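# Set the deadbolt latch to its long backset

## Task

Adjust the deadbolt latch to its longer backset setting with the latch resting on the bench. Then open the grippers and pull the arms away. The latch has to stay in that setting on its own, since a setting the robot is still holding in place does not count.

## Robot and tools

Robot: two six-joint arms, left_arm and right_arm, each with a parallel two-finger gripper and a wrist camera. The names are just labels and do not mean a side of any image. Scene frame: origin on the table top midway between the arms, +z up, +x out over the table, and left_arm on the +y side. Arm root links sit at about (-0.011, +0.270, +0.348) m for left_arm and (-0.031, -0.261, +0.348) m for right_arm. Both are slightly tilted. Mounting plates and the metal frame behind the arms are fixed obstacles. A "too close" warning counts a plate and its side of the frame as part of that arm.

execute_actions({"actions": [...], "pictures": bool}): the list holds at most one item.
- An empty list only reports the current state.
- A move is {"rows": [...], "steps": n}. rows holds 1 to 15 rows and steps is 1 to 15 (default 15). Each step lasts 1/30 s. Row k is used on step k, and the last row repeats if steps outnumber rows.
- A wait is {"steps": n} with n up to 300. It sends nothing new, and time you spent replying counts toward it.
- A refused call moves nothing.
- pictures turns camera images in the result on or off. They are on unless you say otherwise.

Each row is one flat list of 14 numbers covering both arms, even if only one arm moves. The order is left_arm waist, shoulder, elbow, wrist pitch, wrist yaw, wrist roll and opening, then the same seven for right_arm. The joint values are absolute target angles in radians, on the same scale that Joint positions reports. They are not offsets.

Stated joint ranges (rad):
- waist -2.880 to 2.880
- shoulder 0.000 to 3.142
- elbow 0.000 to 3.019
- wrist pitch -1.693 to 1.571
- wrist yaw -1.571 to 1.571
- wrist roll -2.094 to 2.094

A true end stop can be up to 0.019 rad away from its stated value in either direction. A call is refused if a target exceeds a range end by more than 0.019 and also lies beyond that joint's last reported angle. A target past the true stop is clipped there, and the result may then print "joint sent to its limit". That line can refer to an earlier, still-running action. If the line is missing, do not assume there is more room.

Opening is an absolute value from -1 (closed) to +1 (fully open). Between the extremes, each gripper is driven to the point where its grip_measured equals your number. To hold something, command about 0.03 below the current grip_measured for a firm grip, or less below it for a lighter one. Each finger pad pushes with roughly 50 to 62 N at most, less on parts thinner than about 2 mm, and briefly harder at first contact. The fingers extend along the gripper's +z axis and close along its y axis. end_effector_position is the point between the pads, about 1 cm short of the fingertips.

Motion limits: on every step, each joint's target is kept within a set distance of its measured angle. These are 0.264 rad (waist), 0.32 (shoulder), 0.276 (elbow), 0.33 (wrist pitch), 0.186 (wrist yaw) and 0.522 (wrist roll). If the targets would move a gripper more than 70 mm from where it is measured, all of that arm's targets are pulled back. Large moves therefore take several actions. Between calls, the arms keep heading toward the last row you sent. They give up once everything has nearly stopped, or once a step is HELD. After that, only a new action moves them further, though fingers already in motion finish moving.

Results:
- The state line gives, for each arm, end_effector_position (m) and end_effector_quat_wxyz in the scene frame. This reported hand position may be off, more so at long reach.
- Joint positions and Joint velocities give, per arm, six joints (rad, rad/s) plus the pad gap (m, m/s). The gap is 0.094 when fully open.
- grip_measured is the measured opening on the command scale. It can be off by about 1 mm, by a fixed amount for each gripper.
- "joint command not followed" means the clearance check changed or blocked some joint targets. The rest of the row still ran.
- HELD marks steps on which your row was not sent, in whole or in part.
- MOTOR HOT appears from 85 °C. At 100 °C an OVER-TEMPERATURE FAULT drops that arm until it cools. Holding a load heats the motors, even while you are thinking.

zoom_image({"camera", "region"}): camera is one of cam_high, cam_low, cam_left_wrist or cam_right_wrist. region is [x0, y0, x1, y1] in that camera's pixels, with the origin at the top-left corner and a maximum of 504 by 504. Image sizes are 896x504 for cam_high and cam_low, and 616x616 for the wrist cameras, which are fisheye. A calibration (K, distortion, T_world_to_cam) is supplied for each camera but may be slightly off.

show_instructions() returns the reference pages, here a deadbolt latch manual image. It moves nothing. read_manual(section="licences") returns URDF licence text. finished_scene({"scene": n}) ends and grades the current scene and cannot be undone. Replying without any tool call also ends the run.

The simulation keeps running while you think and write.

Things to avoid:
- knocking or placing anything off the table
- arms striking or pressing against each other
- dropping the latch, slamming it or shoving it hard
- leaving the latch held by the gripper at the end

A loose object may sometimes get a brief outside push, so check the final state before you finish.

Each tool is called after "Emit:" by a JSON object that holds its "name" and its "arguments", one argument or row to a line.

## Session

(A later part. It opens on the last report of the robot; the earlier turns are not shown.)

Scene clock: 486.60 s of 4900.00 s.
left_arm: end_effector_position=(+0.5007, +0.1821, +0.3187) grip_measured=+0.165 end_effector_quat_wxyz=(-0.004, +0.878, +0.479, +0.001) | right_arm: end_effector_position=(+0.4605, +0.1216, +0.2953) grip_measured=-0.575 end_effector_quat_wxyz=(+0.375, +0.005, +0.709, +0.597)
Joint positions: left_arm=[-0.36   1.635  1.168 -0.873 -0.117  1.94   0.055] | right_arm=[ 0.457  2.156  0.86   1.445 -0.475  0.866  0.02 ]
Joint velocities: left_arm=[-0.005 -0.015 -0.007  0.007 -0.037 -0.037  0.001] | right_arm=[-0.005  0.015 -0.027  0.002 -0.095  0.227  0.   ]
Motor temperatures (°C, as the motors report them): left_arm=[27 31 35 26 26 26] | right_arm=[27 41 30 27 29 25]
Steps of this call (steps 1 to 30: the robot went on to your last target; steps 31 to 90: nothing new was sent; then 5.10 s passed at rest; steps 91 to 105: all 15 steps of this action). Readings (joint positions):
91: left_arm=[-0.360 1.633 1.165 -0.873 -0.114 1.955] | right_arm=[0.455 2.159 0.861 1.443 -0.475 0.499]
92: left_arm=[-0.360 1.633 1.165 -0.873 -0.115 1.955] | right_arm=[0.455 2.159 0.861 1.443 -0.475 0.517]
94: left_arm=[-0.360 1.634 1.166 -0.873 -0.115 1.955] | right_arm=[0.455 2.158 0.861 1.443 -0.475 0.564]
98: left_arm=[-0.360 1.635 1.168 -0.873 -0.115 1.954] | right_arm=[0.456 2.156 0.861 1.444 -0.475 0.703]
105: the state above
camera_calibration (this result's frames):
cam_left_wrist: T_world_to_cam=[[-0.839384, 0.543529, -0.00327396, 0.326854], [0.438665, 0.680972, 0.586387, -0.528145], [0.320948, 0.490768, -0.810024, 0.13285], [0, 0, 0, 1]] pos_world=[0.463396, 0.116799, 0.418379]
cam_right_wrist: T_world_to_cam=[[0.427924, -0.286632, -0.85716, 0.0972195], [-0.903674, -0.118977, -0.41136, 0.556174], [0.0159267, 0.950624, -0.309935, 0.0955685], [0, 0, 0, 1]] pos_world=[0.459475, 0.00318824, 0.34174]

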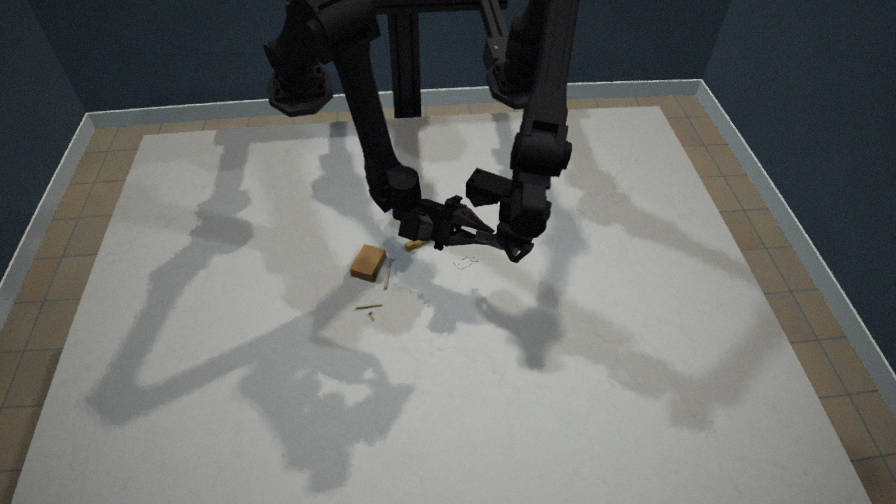

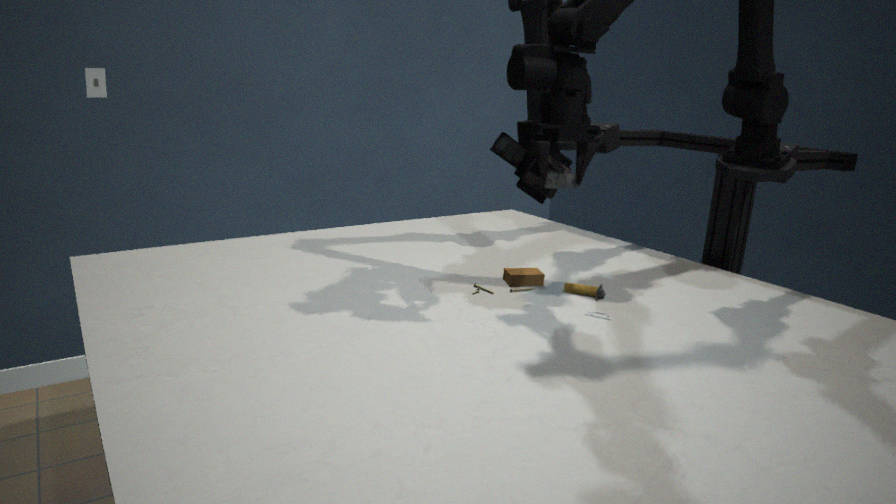

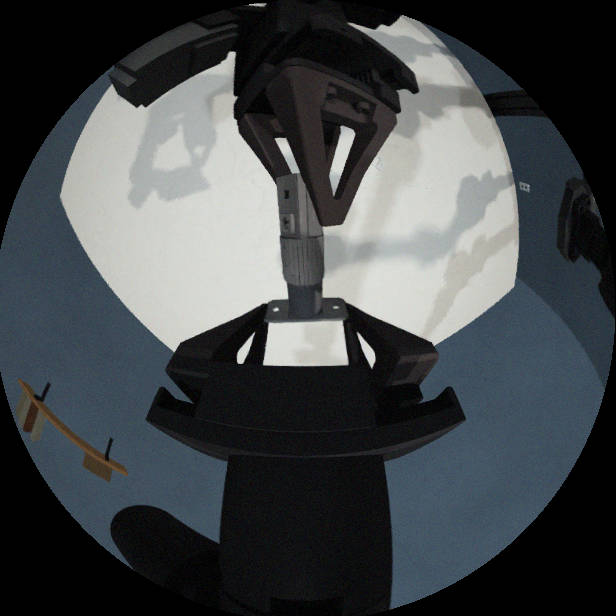

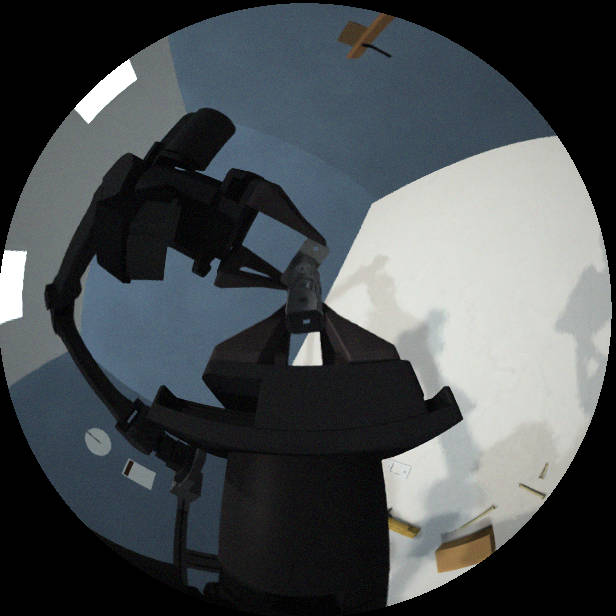

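Emit:
{"name": "execute_actions", "arguments": {
  "actions": [
    {"rows": [[-0.36,1.647,1.192,-0.885,-0.112,1.965,0.04,0.44,2.15,0.865,1.445,-0.458,1.04,-0.68],[-0.36,1.647,1.192,-0.885,-0.112,1.965,0.04,0.44,2.15,0.865,1.445,-0.458,1.08,-0.68],[-0.36,1.647,1.192,-0.885,-0.112,1.965,0.04,0.44,2.15,0.865,1.445,-0.458,1.12,-0.68],[-0.36,1.647,1.192,-0.885,-0.112,1.965,0.04,0.44,2.15,0.865,1.445,-0.458,1.16,-0.68],[-0.36,1.647,1.192,-0.885,-0.112,1.965,0.04,0.44,2.15,0.865,1.445,-0.458,1.2,-0.68]], "steps": 15}
  ]
}}

Scene clock: 492.50 s of 4900.00 s.
left_arm: end_effector_position=(+0.5024, +0.1820, +0.3197) grip_measured=+0.165 end_effector_quat_wxyz=(-0.003, +0.877, +0.481, +0.003) | right_arm: end_effector_position=(+0.4589, +0.1233, +0.2956) grip_measured=-0.576 end_effector_quat_wxyz=(+0.295, +0.093, +0.703, +0.641)
Joint positions: left_arm=[-0.36   1.635  1.171 -0.873 -0.118  1.937  0.055] | right_arm=[ 0.461  2.156  0.859  1.445 -0.476  1.119  0.02 ]
Joint velocities: left_arm=[-0.015 -0.015  0.007 -0.002 -0.037  0.037  0.   ] | right_arm=[ 0.005 -0.005 -0.002  0.002  0.007  0.168 -0.001]
Motor temperatures (°C, as the motors report them): left_arm=[27 31 35 26 26 26] | right_arm=[27 41 30 27 29 25]
Steps of this call (steps 1 to 30: the robot went on to your last target; steps 31 to 90: nothing new was sent; then 2.40 s passed at rest; steps 91 to 105: all 15 steps of this action). Readings (joint positions):
91: left_arm=[-0.360 1.635 1.168 -0.873 -0.117 1.938] | right_arm=[0.458 2.156 0.859 1.445 -0.475 0.918]
92: left_arm=[-0.360 1.635 1.168 -0.873 -0.117 1.938] | right_arm=[0.458 2.156 0.859 1.445 -0.475 0.929]
94: left_arm=[-0.360 1.635 1.169 -0.873 -0.117 1.937] | right_arm=[0.458 2.156 0.859 1.445 -0.475 0.970]
98: left_arm=[-0.360 1.635 1.170 -0.873 -0.118 1.937] | right_arm=[0.460 2.156 0.859 1.445 -0.475 1.056]
105: the state above
camera_calibration (this result's frames):
cam_left_wrist: T_world_to_cam=[[-0.841017, 0.540971, -0.00633443, 0.330627], [0.434569, 0.682482, 0.587681, -0.527986], [0.322241, 0.491497, -0.809068, 0.132109], [0, 0, 0, 1]] pos_world=[0.464938, 0.11655, 0.419266]
cam_right_wrist: T_world_to_cam=[[0.233049, -0.161068, -0.959033, 0.202682], [-0.971673, -0.078361, -0.22296, 0.525576], [-0.039239, 0.983828, -0.174768, 0.0753186], [0, 0, 0, 1]] pos_world=[0.466408, -0.000270157, 0.324725]

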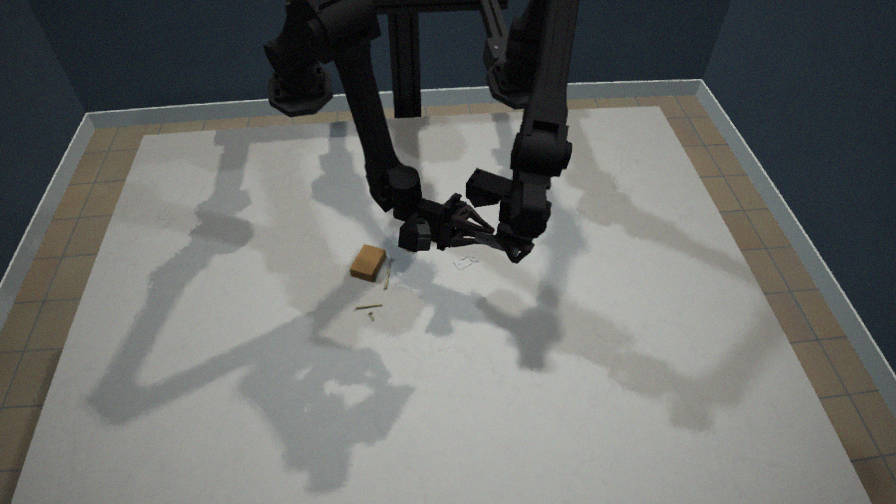

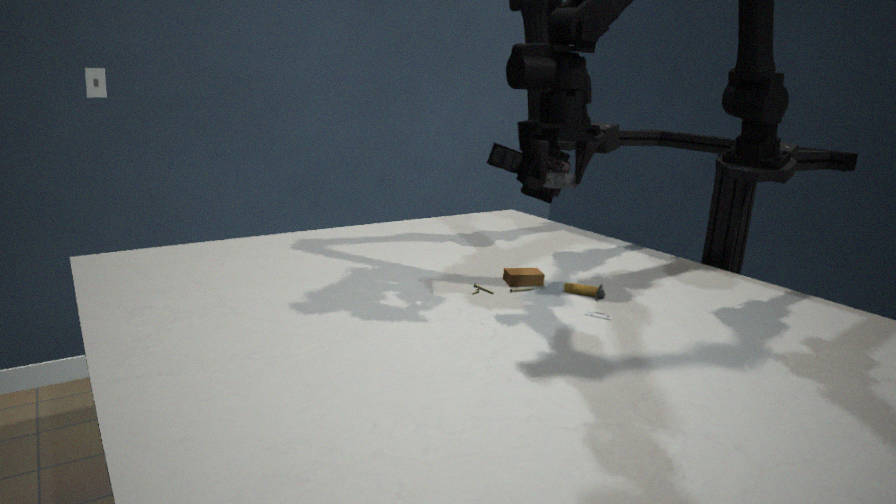

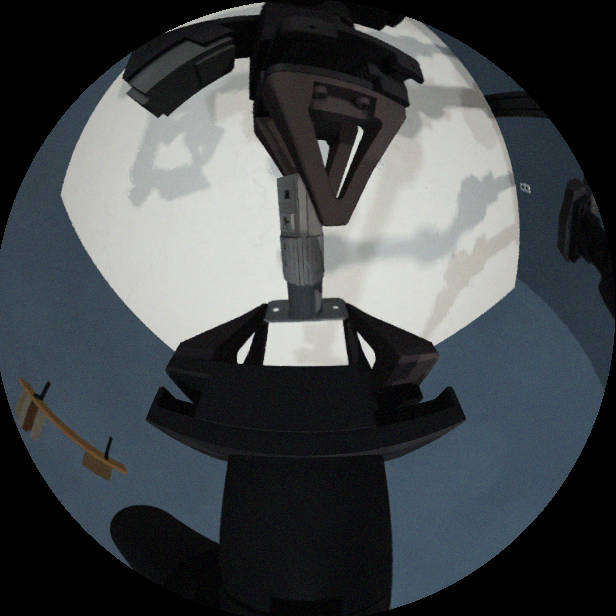

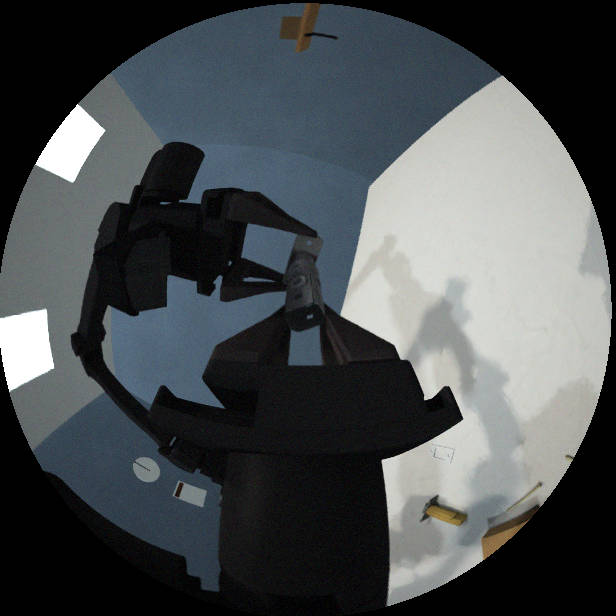

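Emit:
{"name": "execute_actions", "arguments": {
  "actions": [
    {"rows": [[-0.36,1.647,1.192,-0.885,-0.112,1.965,0.04,0.44,2.15,0.865,1.445,-0.458,1.24,-0.7],[-0.36,1.647,1.192,-0.885,-0.112,1.965,0.04,0.44,2.15,0.865,1.445,-0.458,1.28,-0.7],[-0.36,1.647,1.192,-0.885,-0.112,1.965,0.04,0.44,2.15,0.865,1.445,-0.458,1.32,-0.7]], "steps": 15}
  ]
}}

Emit:
{"name": "zoom_image", "arguments": {
  "camera": "cam_right_wrist",
  "region": [208, 200, 408, 400]
}}

Scene clock: 500.23 s of 4900.00 s.
left_arm: end_effector_position=(+0.5030, +0.1822, +0.3196) grip_measured=+0.165 end_effector_quat_wxyz=(-0.004, +0.877, +0.481, +0.004) | right_arm: end_effector_position=(+0.4580, +0.1245, +0.2967) grip_measured=-0.583 end_effector_quat_wxyz=(+0.248, +0.141, +0.694, +0.661)
Joint positions: left_arm=[-0.36   1.636  1.173 -0.873 -0.12   1.936  0.055] | right_arm=[ 0.463  2.156  0.859  1.447 -0.478  1.261  0.02 ]
Joint velocities: left_arm=[ 0.005 -0.005 -0.007 -0.002 -0.037 -0.037  0.001] | right_arm=[-0.005 -0.005 -0.002 -0.002 -0.022  0.051  0.   ]
Motor temperatures (°C, as the motors report them): left_arm=[27 31 35 26 26 26] | right_arm=[27 41 30 27 29 25]
Steps of this call (steps 1 to 30: the robot went on to your last target; steps 31 to 90: nothing new was sent; then 4.23 s passed at rest; steps 91 to 105: all 15 steps of this action). Readings (joint positions):
91: left_arm=[-0.360 1.636 1.172 -0.873 -0.118 1.937] | right_arm=[0.461 2.156 0.859 1.445 -0.476 1.144]
92: left_arm=[-0.360 1.636 1.172 -0.873 -0.118 1.937] | right_arm=[0.461 2.156 0.859 1.445 -0.477 1.157]
94: left_arm=[-0.360 1.636 1.172 -0.873 -0.119 1.937] | right_arm=[0.462 2.156 0.859 1.446 -0.477 1.192]
98: left_arm=[-0.360 1.636 1.172 -0.873 -0.120 1.936] | right_arm=[0.463 2.156 0.859 1.447 -0.478 1.236]
105: the state above
camera_calibration (this result's frames):
cam_left_wrist: T_world_to_cam=[[-0.841654, 0.539984, -0.00600891, 0.331446], [0.433311, 0.681943, 0.589234, -0.528107], [0.322275, 0.493327, -0.80794, 0.131029], [0, 0, 0, 1]] pos_world=[0.46557, 0.116524, 0.419034]
cam_right_wrist: T_world_to_cam=[[0.118803, -0.0846686, -0.989301, 0.255918], [-0.99124, -0.0680183, -0.113214, 0.500136], [-0.0577049, 0.994085, -0.0920076, 0.0569027], [0, 0, 0, 1]] pos_world=[0.468634, -0.00087953, 0.315038]

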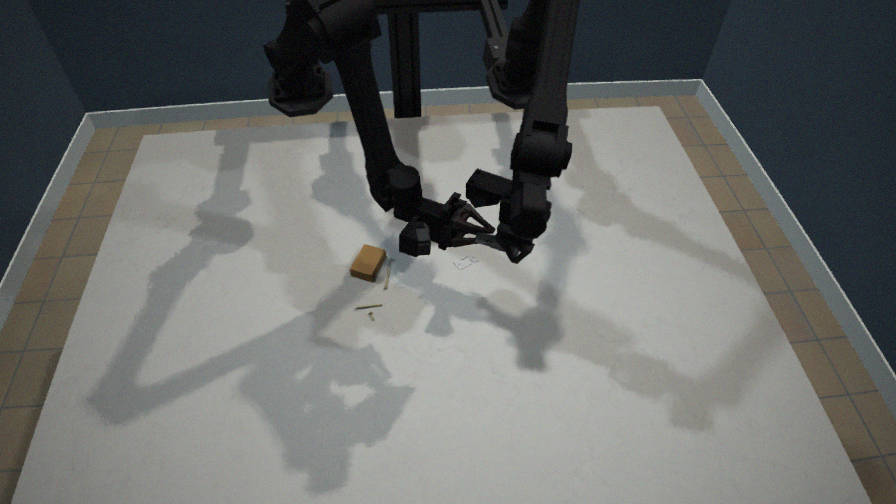

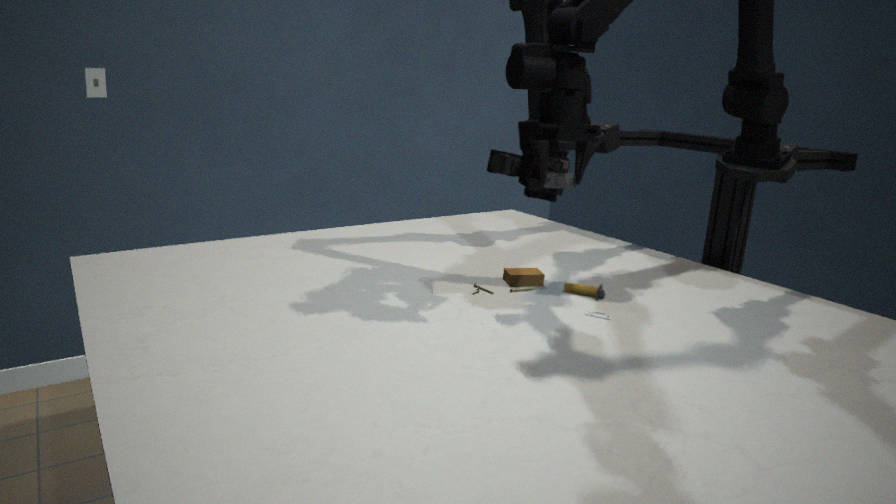

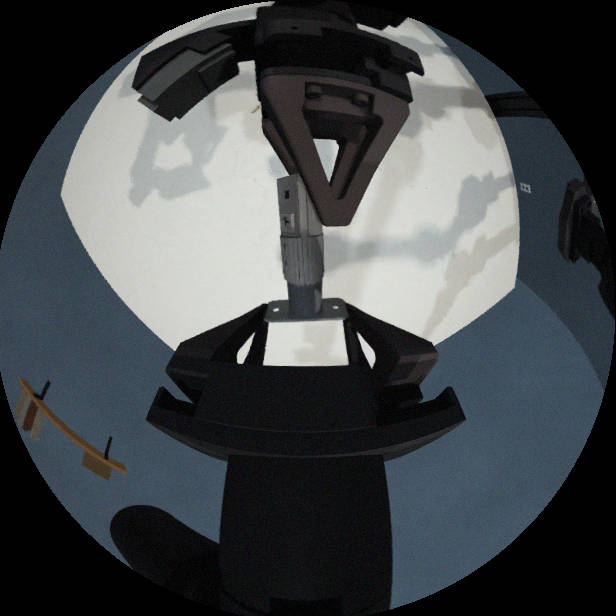

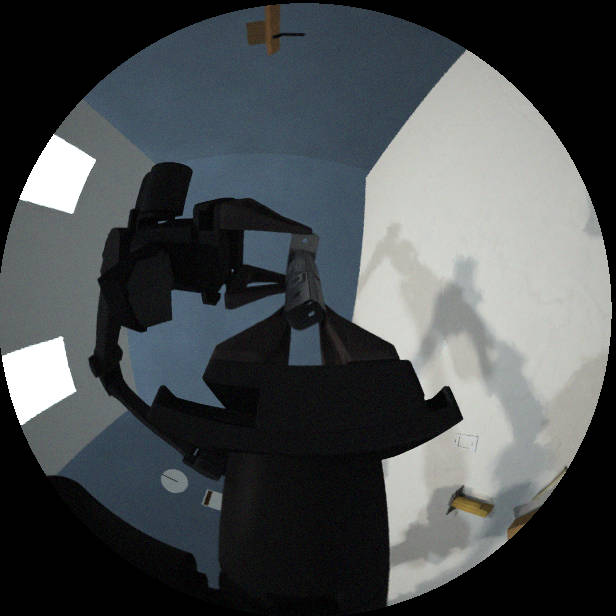

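Region (208, 200, 408, 400) of cam_right_wrist's 616x616 image, scaled by 2.520, with more detail than that image has.

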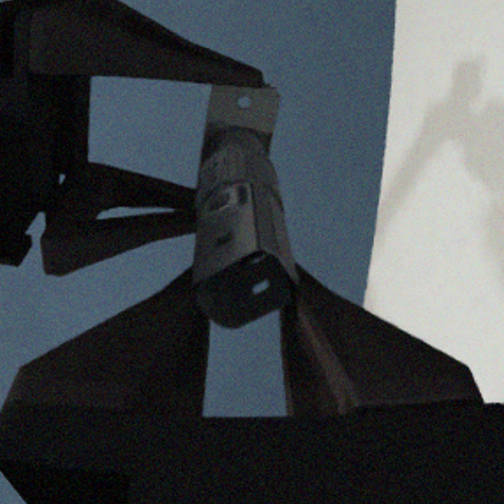

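Emit:
{"name": "execute_actions", "arguments": {
  "actions": [
    {"rows": [[-0.345,1.653,1.202,-0.889,-0.112,1.975,0.04,0.44,2.147,0.845,1.46,-0.47,1.3,-0.72],[-0.33,1.66,1.212,-0.893,-0.112,1.985,0.04,0.43,2.143,0.825,1.475,-0.48,1.3,-0.72],[-0.315,1.667,1.222,-0.897,-0.112,1.995,0.04,0.42,2.139,0.805,1.495,-0.49,1.3,-0.72]], "steps": 15}
  ]
}}

Scene clock: 532.60 s of 4900.00 s.
left_arm: end_effector_position=(+0.4979, +0.1804, +0.3121) grip_measured=+0.165 end_effector_quat_wxyz=(-0.004, +0.882, +0.472, -0.015) | right_arm: end_effector_position=(+0.4439, +0.1141, +0.2929) grip_measured=-0.584 end_effector_quat_wxyz=(+0.237, +0.143, +0.698, +0.660)
Joint positions: left_arm=[-0.355  1.654  1.175 -0.886 -0.095  1.959  0.055] | right_arm=[ 0.454  2.152  0.815  1.47  -0.495  1.271  0.02 ]
Joint velocities: left_arm=[-0.015 -0.005 -0.002  0.007 -0.051 -0.051  0.   ] | right_arm=[-0.015 -0.005 -0.002 -0.012 -0.022 -0.051  0.   ]
Motor temperatures (°C, as the motors report them): left_arm=[27 31 35 26 26 26] | right_arm=[27 41 30 27 30 25]
Steps of this call (steps 1 to 15: the robot went on to your last target; steps 16 to 90: nothing new was sent; then 28.87 s passed at rest; steps 91 to 105: all 15 steps of this action). Readings (joint positions):
91: left_arm=[-0.359 1.637 1.173 -0.873 -0.119 1.936] | right_arm=[0.463 2.156 0.858 1.449 -0.480 1.267]
92: left_arm=[-0.358 1.638 1.173 -0.873 -0.114 1.939] | right_arm=[0.463 2.155 0.854 1.453 -0.483 1.267]
94: left_arm=[-0.356 1.641 1.173 -0.882 -0.098 1.948] | right_arm=[0.461 2.153 0.839 1.461 -0.490 1.267]
98: left_arm=[-0.355 1.652 1.173 -0.885 -0.096 1.956] | right_arm=[0.455 2.152 0.816 1.470 -0.495 1.270]
105: the state above
camera_calibration (this result's frames):
cam_left_wrist: T_world_to_cam=[[-0.829728, 0.558049, 0.011508, 0.313337], [0.466873, 0.682569, 0.562254, -0.528625], [0.305911, 0.471891, -0.826884, 0.145366], [0, 0, 0, 1]] pos_world=[0.462316, 0.117369, 0.413817]
cam_right_wrist: T_world_to_cam=[[0.0977843, -0.0870522, -0.991393, 0.263213], [-0.992658, -0.0797869, -0.0909031, 0.480489], [-0.0711869, 0.993004, -0.094215, 0.0728463], [0, 0, 0, 1]] pos_world=[0.456409, -0.0110867, 0.311488]

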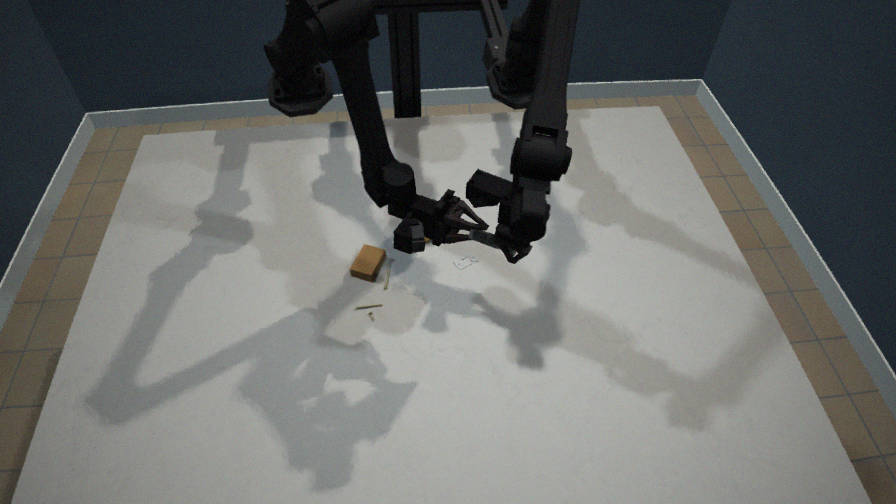

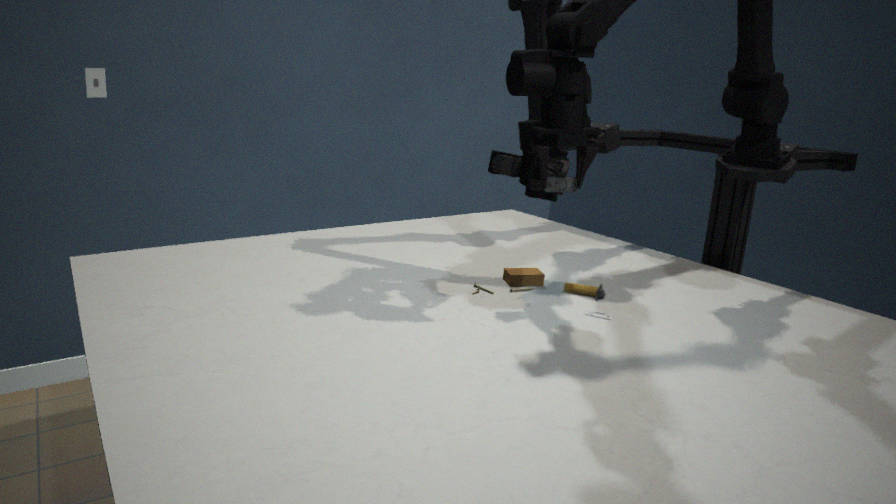

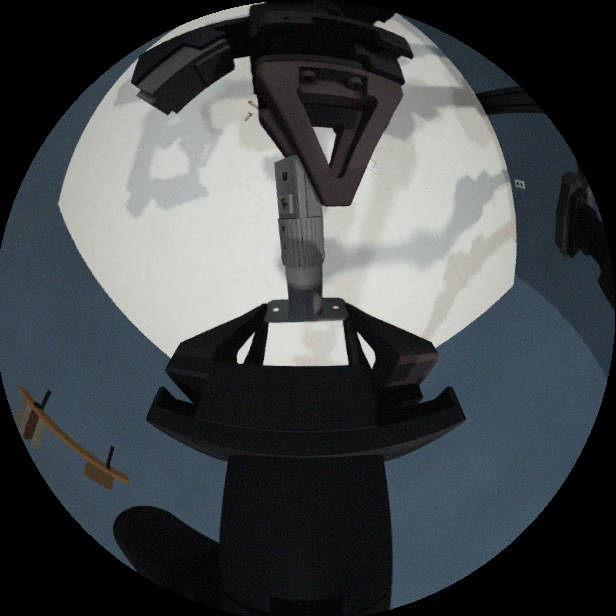

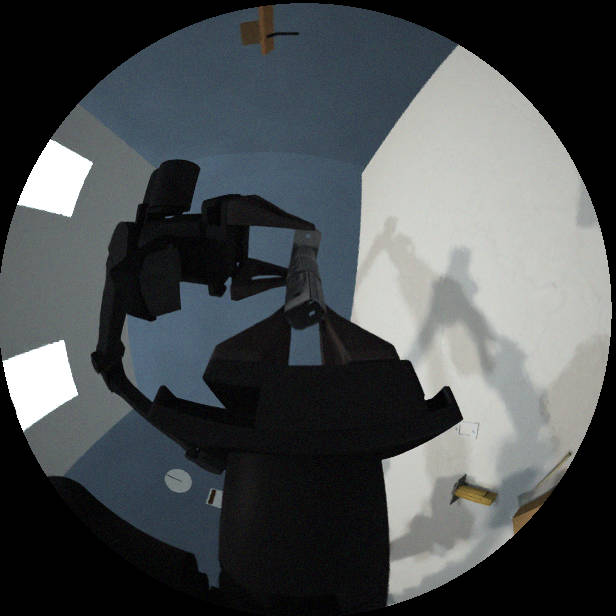

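Emit:
{"name": "execute_actions", "arguments": {
  "actions": [
    {"rows": [[-0.32,1.665,1.215,-0.895,-0.105,1.99,0.04,0.425,2.14,0.805,1.49,-0.49,1.2,-0.72],[-0.32,1.665,1.215,-0.895,-0.105,1.99,0.04,0.425,2.14,0.805,1.49,-0.49,1.15,-0.72],[-0.32,1.665,1.215,-0.895,-0.105,1.99,0.04,0.425,2.14,0.805,1.49,-0.49,1.1,-0.72],[-0.32,1.665,1.215,-0.895,-0.105,1.99,0.04,0.425,2.14,0.805,1.49,-0.49,1.05,-0.72],[-0.32,1.665,1.215,-0.895,-0.105,1.99,0.04,0.425,2.14,0.805,1.49,-0.49,1.0,-0.72],[-0.32,1.665,1.215,-0.895,-0.105,1.99,0.04,0.425,2.14,0.805,1.49,-0.49,0.95,-0.72],[-0.32,1.665,1.215,-0.895,-0.105,1.99,0.04,0.425,2.14,0.805,1.49,-0.49,0.9,-0.72],[-0.32,1.665,1.215,-0.895,-0.105,1.99,0.04,0.425,2.14,0.805,1.49,-0.49,0.85,-0.72],[-0.32,1.665,1.215,-0.895,-0.105,1.99,0.04,0.425,2.14,0.805,1.49,-0.49,0.8,-0.72],[-0.32,1.665,1.215,-0.895,-0.105,1.99,0.04,0.425,2.14,0.805,1.49,-0.49,0.75,-0.72],[-0.32,1.665,1.215,-0.895,-0.105,1.99,0.04,0.425,2.14,0.805,1.49,-0.49,0.7,-0.72]], "steps": 15}
  ]
}}

Scene clock: 546.17 s of 4900.00 s.
left_arm: end_effector_position=(+0.4974, +0.1790, +0.3121) grip_measured=+0.165 end_effector_quat_wxyz=(+0.001, +0.882, +0.471, -0.020) | right_arm: end_effector_position=(+0.4465, +0.1102, +0.2917) grip_measured=-0.587 end_effector_quat_wxyz=(+0.388, -0.020, +0.714, +0.582)
Joint positions: left_arm=[-0.353  1.654  1.176 -0.887 -0.082  1.962  0.055] | right_arm=[ 0.448  2.152  0.813  1.47  -0.488  0.797  0.019]
Joint velocities: left_arm=[-0.005 -0.005 -0.012 -0.007 -0.022  0.022 -0.   ] | right_arm=[-0.005 -0.005 -0.017  0.007 -0.051 -0.505 -0.001]
Motor temperatures (°C, as the motors report them): left_arm=[27 31 36 26 26 26] | right_arm=[27 41 30 27 30 25]
Steps of this call (steps 1 to 15: the robot went on to your last target; steps 16 to 90: nothing new was sent; then 10.07 s passed at rest; steps 91 to 105: all 15 steps of this action). Readings (joint positions):
91: left_arm=[-0.355 1.654 1.175 -0.886 -0.094 1.960] | right_arm=[0.454 2.152 0.815 1.470 -0.495 1.260]
92: left_arm=[-0.354 1.654 1.175 -0.886 -0.093 1.961] | right_arm=[0.454 2.152 0.815 1.470 -0.495 1.242]
94: left_arm=[-0.353 1.654 1.175 -0.886 -0.090 1.962] | right_arm=[0.454 2.152 0.815 1.470 -0.495 1.191]
98: left_arm=[-0.353 1.654 1.176 -0.886 -0.088 1.962] | right_arm=[0.452 2.152 0.814 1.470 -0.492 1.043]
105: the state above
camera_calibration (this result's frames):
cam_left_wrist: T_world_to_cam=[[-0.828984, 0.559225, 0.00728318, 0.314546], [0.469657, 0.689021, 0.551971, -0.526816], [0.303658, 0.460996, -0.833832, 0.151485], [0, 0, 0, 1]] pos_world=[0.462176, 0.117252, 0.414809]
cam_right_wrist: T_world_to_cam=[[0.467603, -0.321775, -0.823291, 0.0731451], [-0.883623, -0.145282, -0.445088, 0.544457], [0.0236087, 0.935604, -0.352262, 0.116041], [0, 0, 0, 1]] pos_world=[0.444152, -0.00593245, 0.343428]

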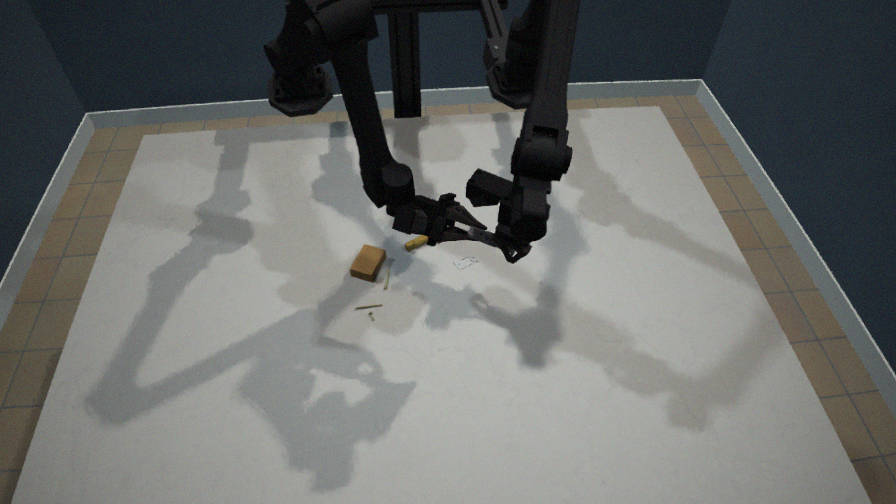

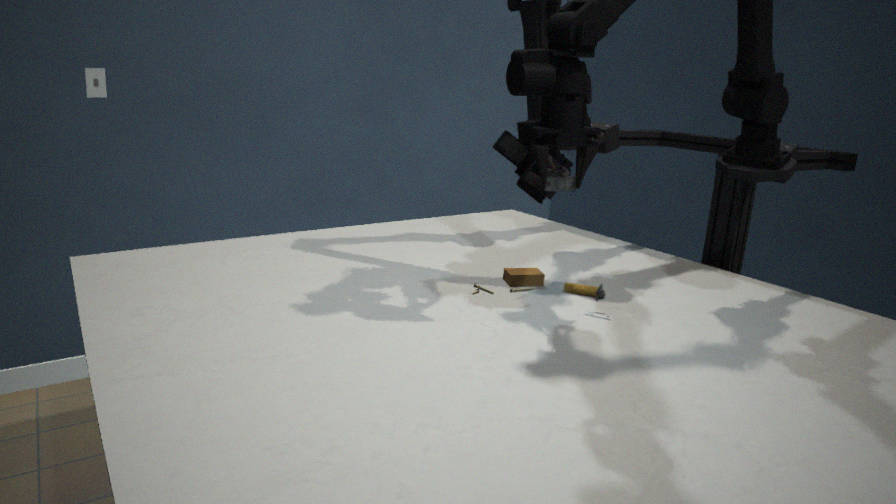

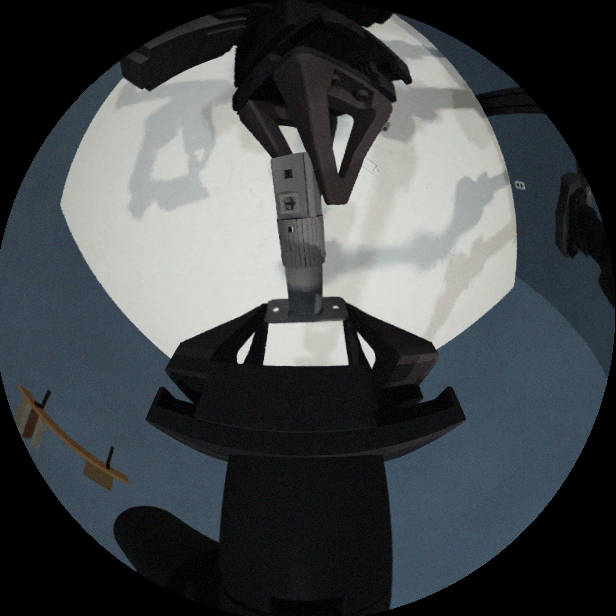

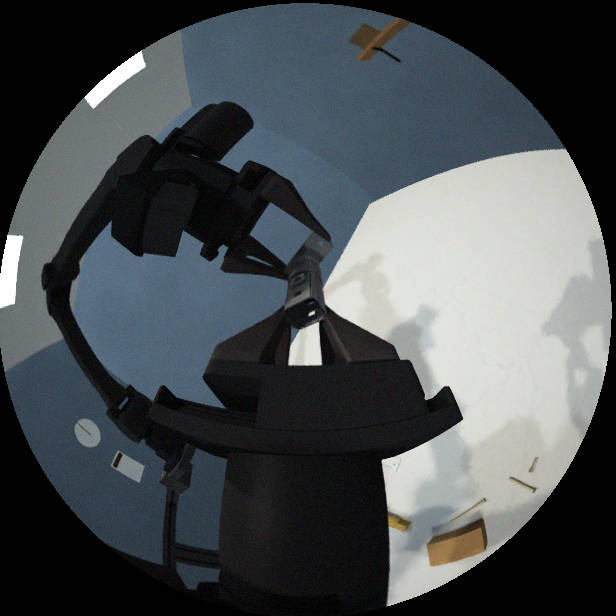

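Emit:
{"name": "execute_actions", "arguments": {
  "actions": [
    {"rows": [[-0.32,1.665,1.215,-0.895,-0.105,1.99,0.04,0.425,2.14,0.805,1.49,-0.49,0.65,-0.72],[-0.32,1.665,1.215,-0.895,-0.105,1.99,0.04,0.425,2.14,0.805,1.49,-0.49,0.6,-0.72],[-0.32,1.665,1.215,-0.895,-0.105,1.99,0.04,0.425,2.14,0.805,1.49,-0.49,0.55,-0.72],[-0.32,1.665,1.215,-0.895,-0.105,1.99,0.04,0.425,2.14,0.805,1.49,-0.49,0.5,-0.72],[-0.32,1.665,1.215,-0.895,-0.105,1.99,0.04,0.425,2.14,0.805,1.49,-0.49,0.45,-0.72],[-0.32,1.665,1.215,-0.895,-0.105,1.99,0.04,0.425,2.14,0.805,1.49,-0.49,0.4,-0.72],[-0.32,1.665,1.215,-0.895,-0.105,1.99,0.04,0.425,2.14,0.805,1.49,-0.49,0.35,-0.72],[-0.32,1.665,1.215,-0.895,-0.105,1.99,0.04,0.425,2.14,0.805,1.49,-0.49,0.3,-0.72],[-0.32,1.665,1.215,-0.895,-0.105,1.99,0.04,0.425,2.14,0.805,1.49,-0.49,0.25,-0.72],[-0.32,1.665,1.215,-0.895,-0.105,1.99,0.04,0.425,2.14,0.805,1.49,-0.49,0.2,-0.72]], "steps": 15}
  ]
}}

Emit:
{"name": "execute_actions", "arguments": {
  "actions": [
    {"steps": 30}
  ]
}}

Scene clock: 555.67 s of 4900.00 s.
left_arm: end_effector_position=(+0.4958, +0.1789, +0.3122) grip_measured=+0.165 end_effector_quat_wxyz=(-0.000, +0.883, +0.469, -0.023) | right_arm: end_effector_position=(+0.4487, +0.1075, +0.2911) grip_measured=-0.623 end_effector_quat_wxyz=(+0.526, -0.200, +0.687, +0.460)
Joint positions: left_arm=[-0.353  1.654  1.176 -0.894 -0.08   1.966  0.055] | right_arm=[ 0.443  2.152  0.813  1.47  -0.484  0.278  0.018]
Joint velocities: left_arm=[-0.005 -0.005 -0.012  0.007 -0.007 -0.007  0.001] | right_arm=[ 0.005 -0.005 -0.022 -0.012 -0.022 -0.505 -0.   ]
Motor temperatures (°C, as the motors report them): left_arm=[27 31 36 26 27 26] | right_arm=[27 41 29 27 29 25]
Steps of this call (steps 1 to 30: the robot went on to your last target; steps 31 to 90: nothing new was sent; then 6.00 s passed at rest; steps 91 to 105: all 15 steps of this action). Readings (joint positions):
91: left_arm=[-0.353 1.654 1.176 -0.888 -0.081 1.962] | right_arm=[0.448 2.152 0.813 1.470 -0.486 0.711]
92: left_arm=[-0.353 1.654 1.176 -0.888 -0.081 1.962] | right_arm=[0.448 2.152 0.813 1.470 -0.486 0.695]
94: left_arm=[-0.353 1.654 1.176 -0.889 -0.080 1.962] | right_arm=[0.447 2.152 0.813 1.470 -0.485 0.644]
98: left_arm=[-0.353 1.654 1.176 -0.891 -0.080 1.962] | right_arm=[0.445 2.152 0.813 1.470 -0.483 0.495]
105: the state above
camera_calibration (this result's frames):
cam_left_wrist: T_world_to_cam=[[-0.826424, 0.562912, 0.0123401, 0.309696], [0.476361, 0.687336, 0.548315, -0.527964], [0.300171, 0.459019, -0.836181, 0.154848], [0, 0, 0, 1]] pos_world=[0.46096, 0.117479, 0.41515]
cam_right_wrist: T_world_to_cam=[[0.750486, -0.49936, -0.432909, -0.150766], [-0.622483, -0.31407, -0.716851, 0.52584], [0.222003, 0.807465, -0.546549, 0.0995658], [0, 0, 0, 1]] pos_world=[0.41837, 0.00946855, 0.366099]

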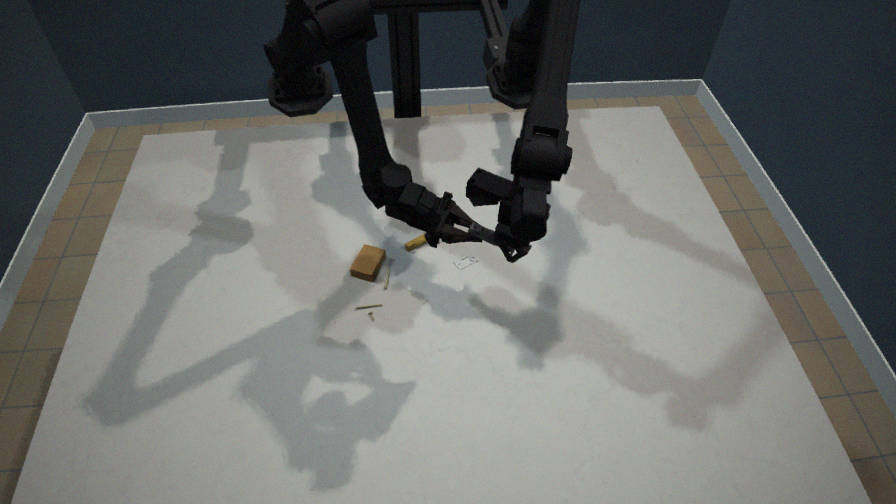

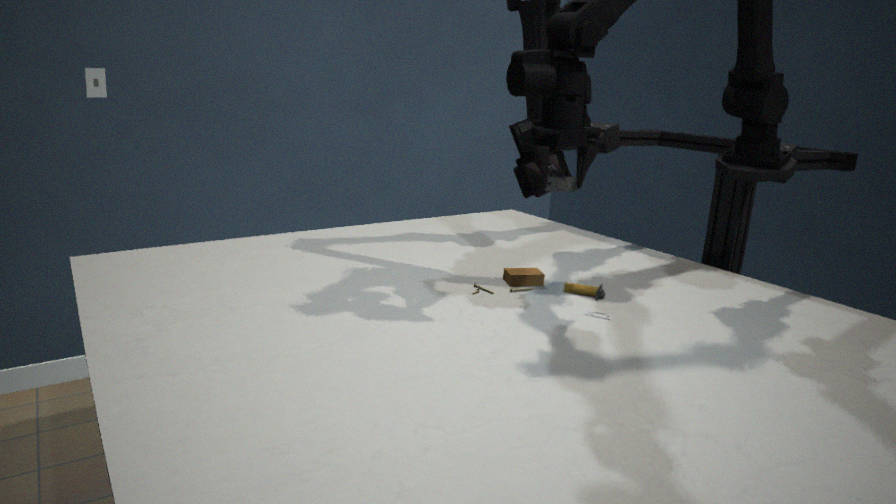

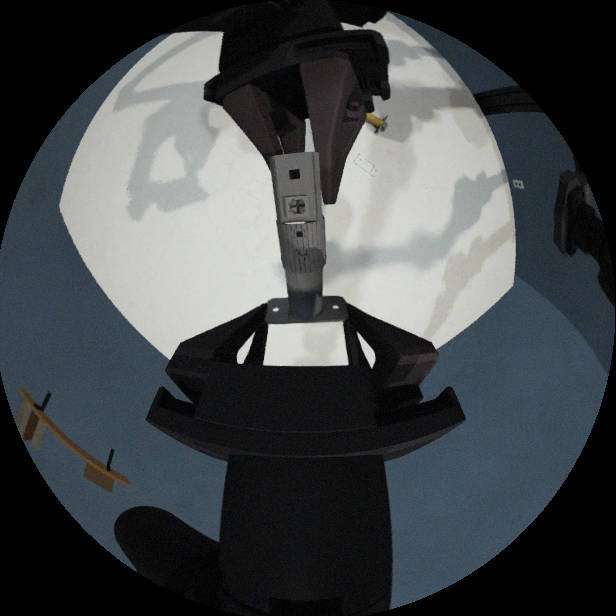

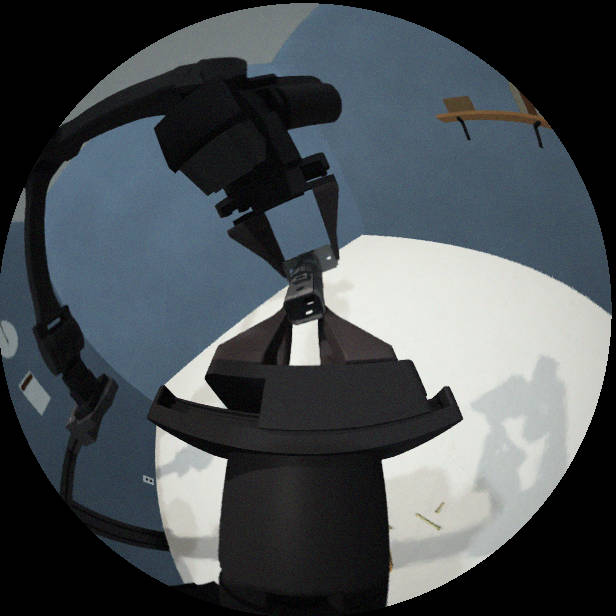

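Scene clock: 556.67 s of 4900.00 s.
left_arm: end_effector_position=(+0.4958, +0.1789, +0.3122) grip_measured=+0.165 end_effector_quat_wxyz=(-0.000, +0.885, +0.465, -0.023) | right_arm: end_effector_position=(+0.4489, +0.1074, +0.2910) grip_measured=-0.623 end_effector_quat_wxyz=(+0.541, -0.222, +0.680, +0.443)
Joint positions: left_arm=[-0.353  1.654  1.176 -0.894 -0.08   1.975  0.055] | right_arm=[ 0.443  2.152  0.813  1.47  -0.484  0.214  0.018]
Joint velocities: left_arm=[-0.005 -0.005  0.012 -0.002  0.007  0.007  0.001] | right_arm=[-0.005 -0.015  0.022 -0.022 -0.007 -0.007  0.001]
Motor temperatures (°C, as the motors report them): left_arm=[27 31 36 26 27 26] | right_arm=[27 41 29 27 29 25]
Steps of this call (steps 1 to 30: the robot went on to your last target). Readings (joint positions):
1: left_arm=[-0.353 1.654 1.176 -0.894 -0.080 1.968] | right_arm=[0.443 2.152 0.813 1.470 -0.484 0.264]
2: left_arm=[-0.353 1.654 1.176 -0.894 -0.080 1.969] | right_arm=[0.443 2.152 0.813 1.470 -0.484 0.253]
4: left_arm=[-0.353 1.654 1.176 -0.894 -0.080 1.970] | right_arm=[0.443 2.152 0.813 1.470 -0.484 0.237]
8: left_arm=[-0.353 1.654 1.176 -0.894 -0.080 1.973] | right_arm=[0.443 2.152 0.813 1.470 -0.484 0.221]
30: the state above
All arms were judged still, so your last target was given up. Only a new action makes them travel on or press farther. Fingers that are still opening or closing keep moving.
camera_calibration (this result's frames):
cam_left_wrist: T_world_to_cam=[[-0.821244, 0.570452, 0.0119761, 0.305892], [0.482525, 0.683154, 0.548151, -0.530221], [0.304512, 0.455945, -0.836293, 0.153281], [0, 0, 0, 1]] pos_world=[0.460381, 0.117838, 0.415166]
cam_right_wrist: T_world_to_cam=[[0.772834, -0.512498, -0.374263, -0.176662], [-0.582841, -0.339912, -0.738076, 0.516999], [0.251047, 0.788546, -0.5614, 0.0929797], [0, 0, 0, 1]] pos_world=[0.414517, 0.0118761, 0.367665]

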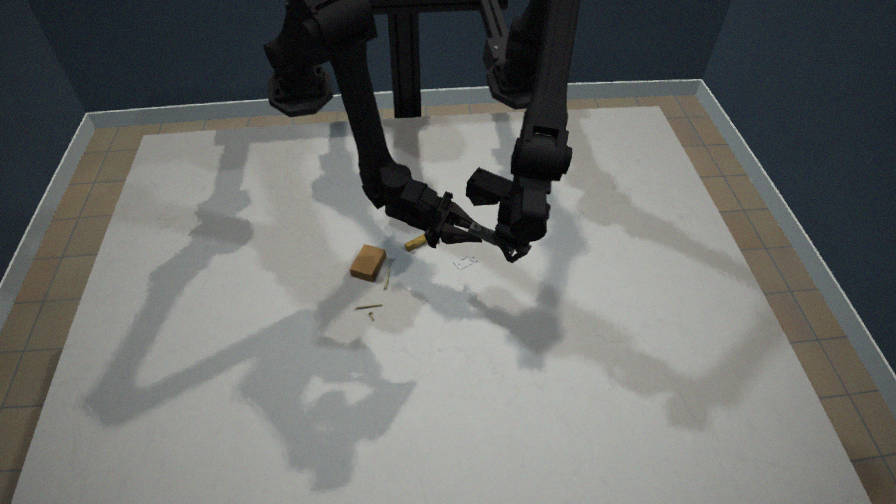

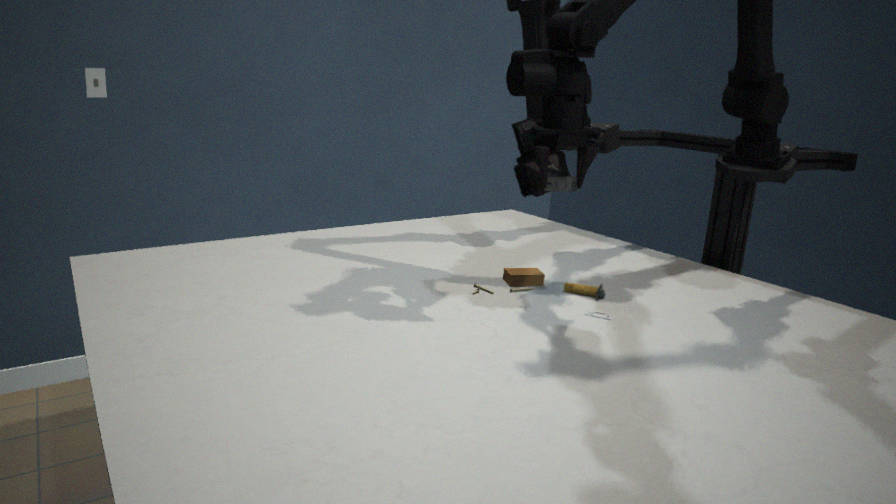

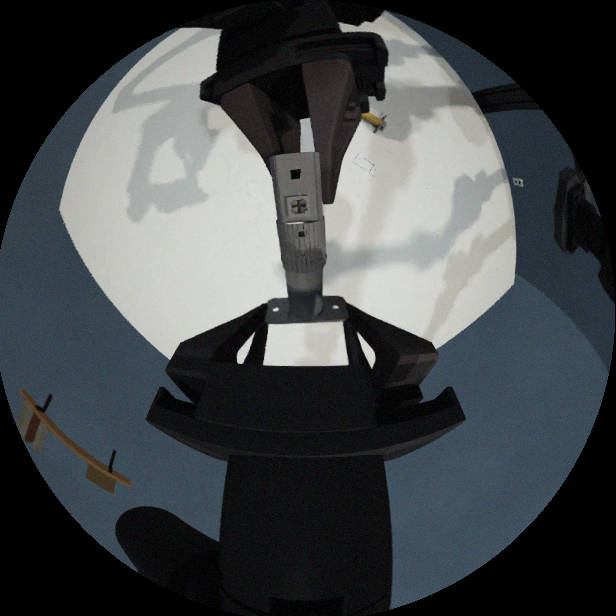

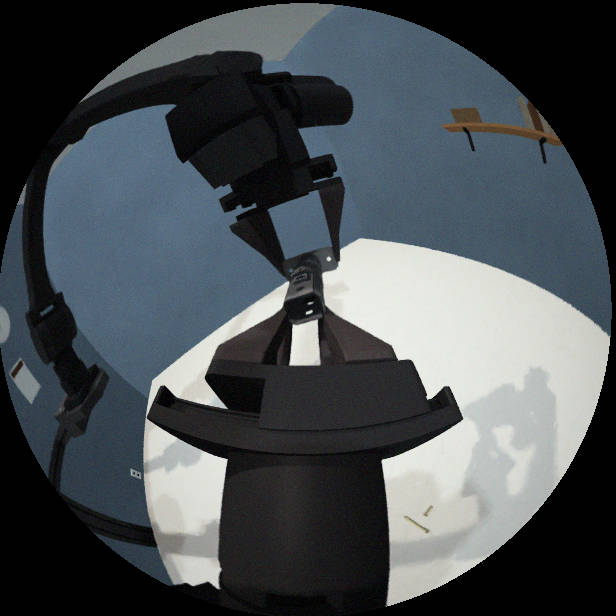

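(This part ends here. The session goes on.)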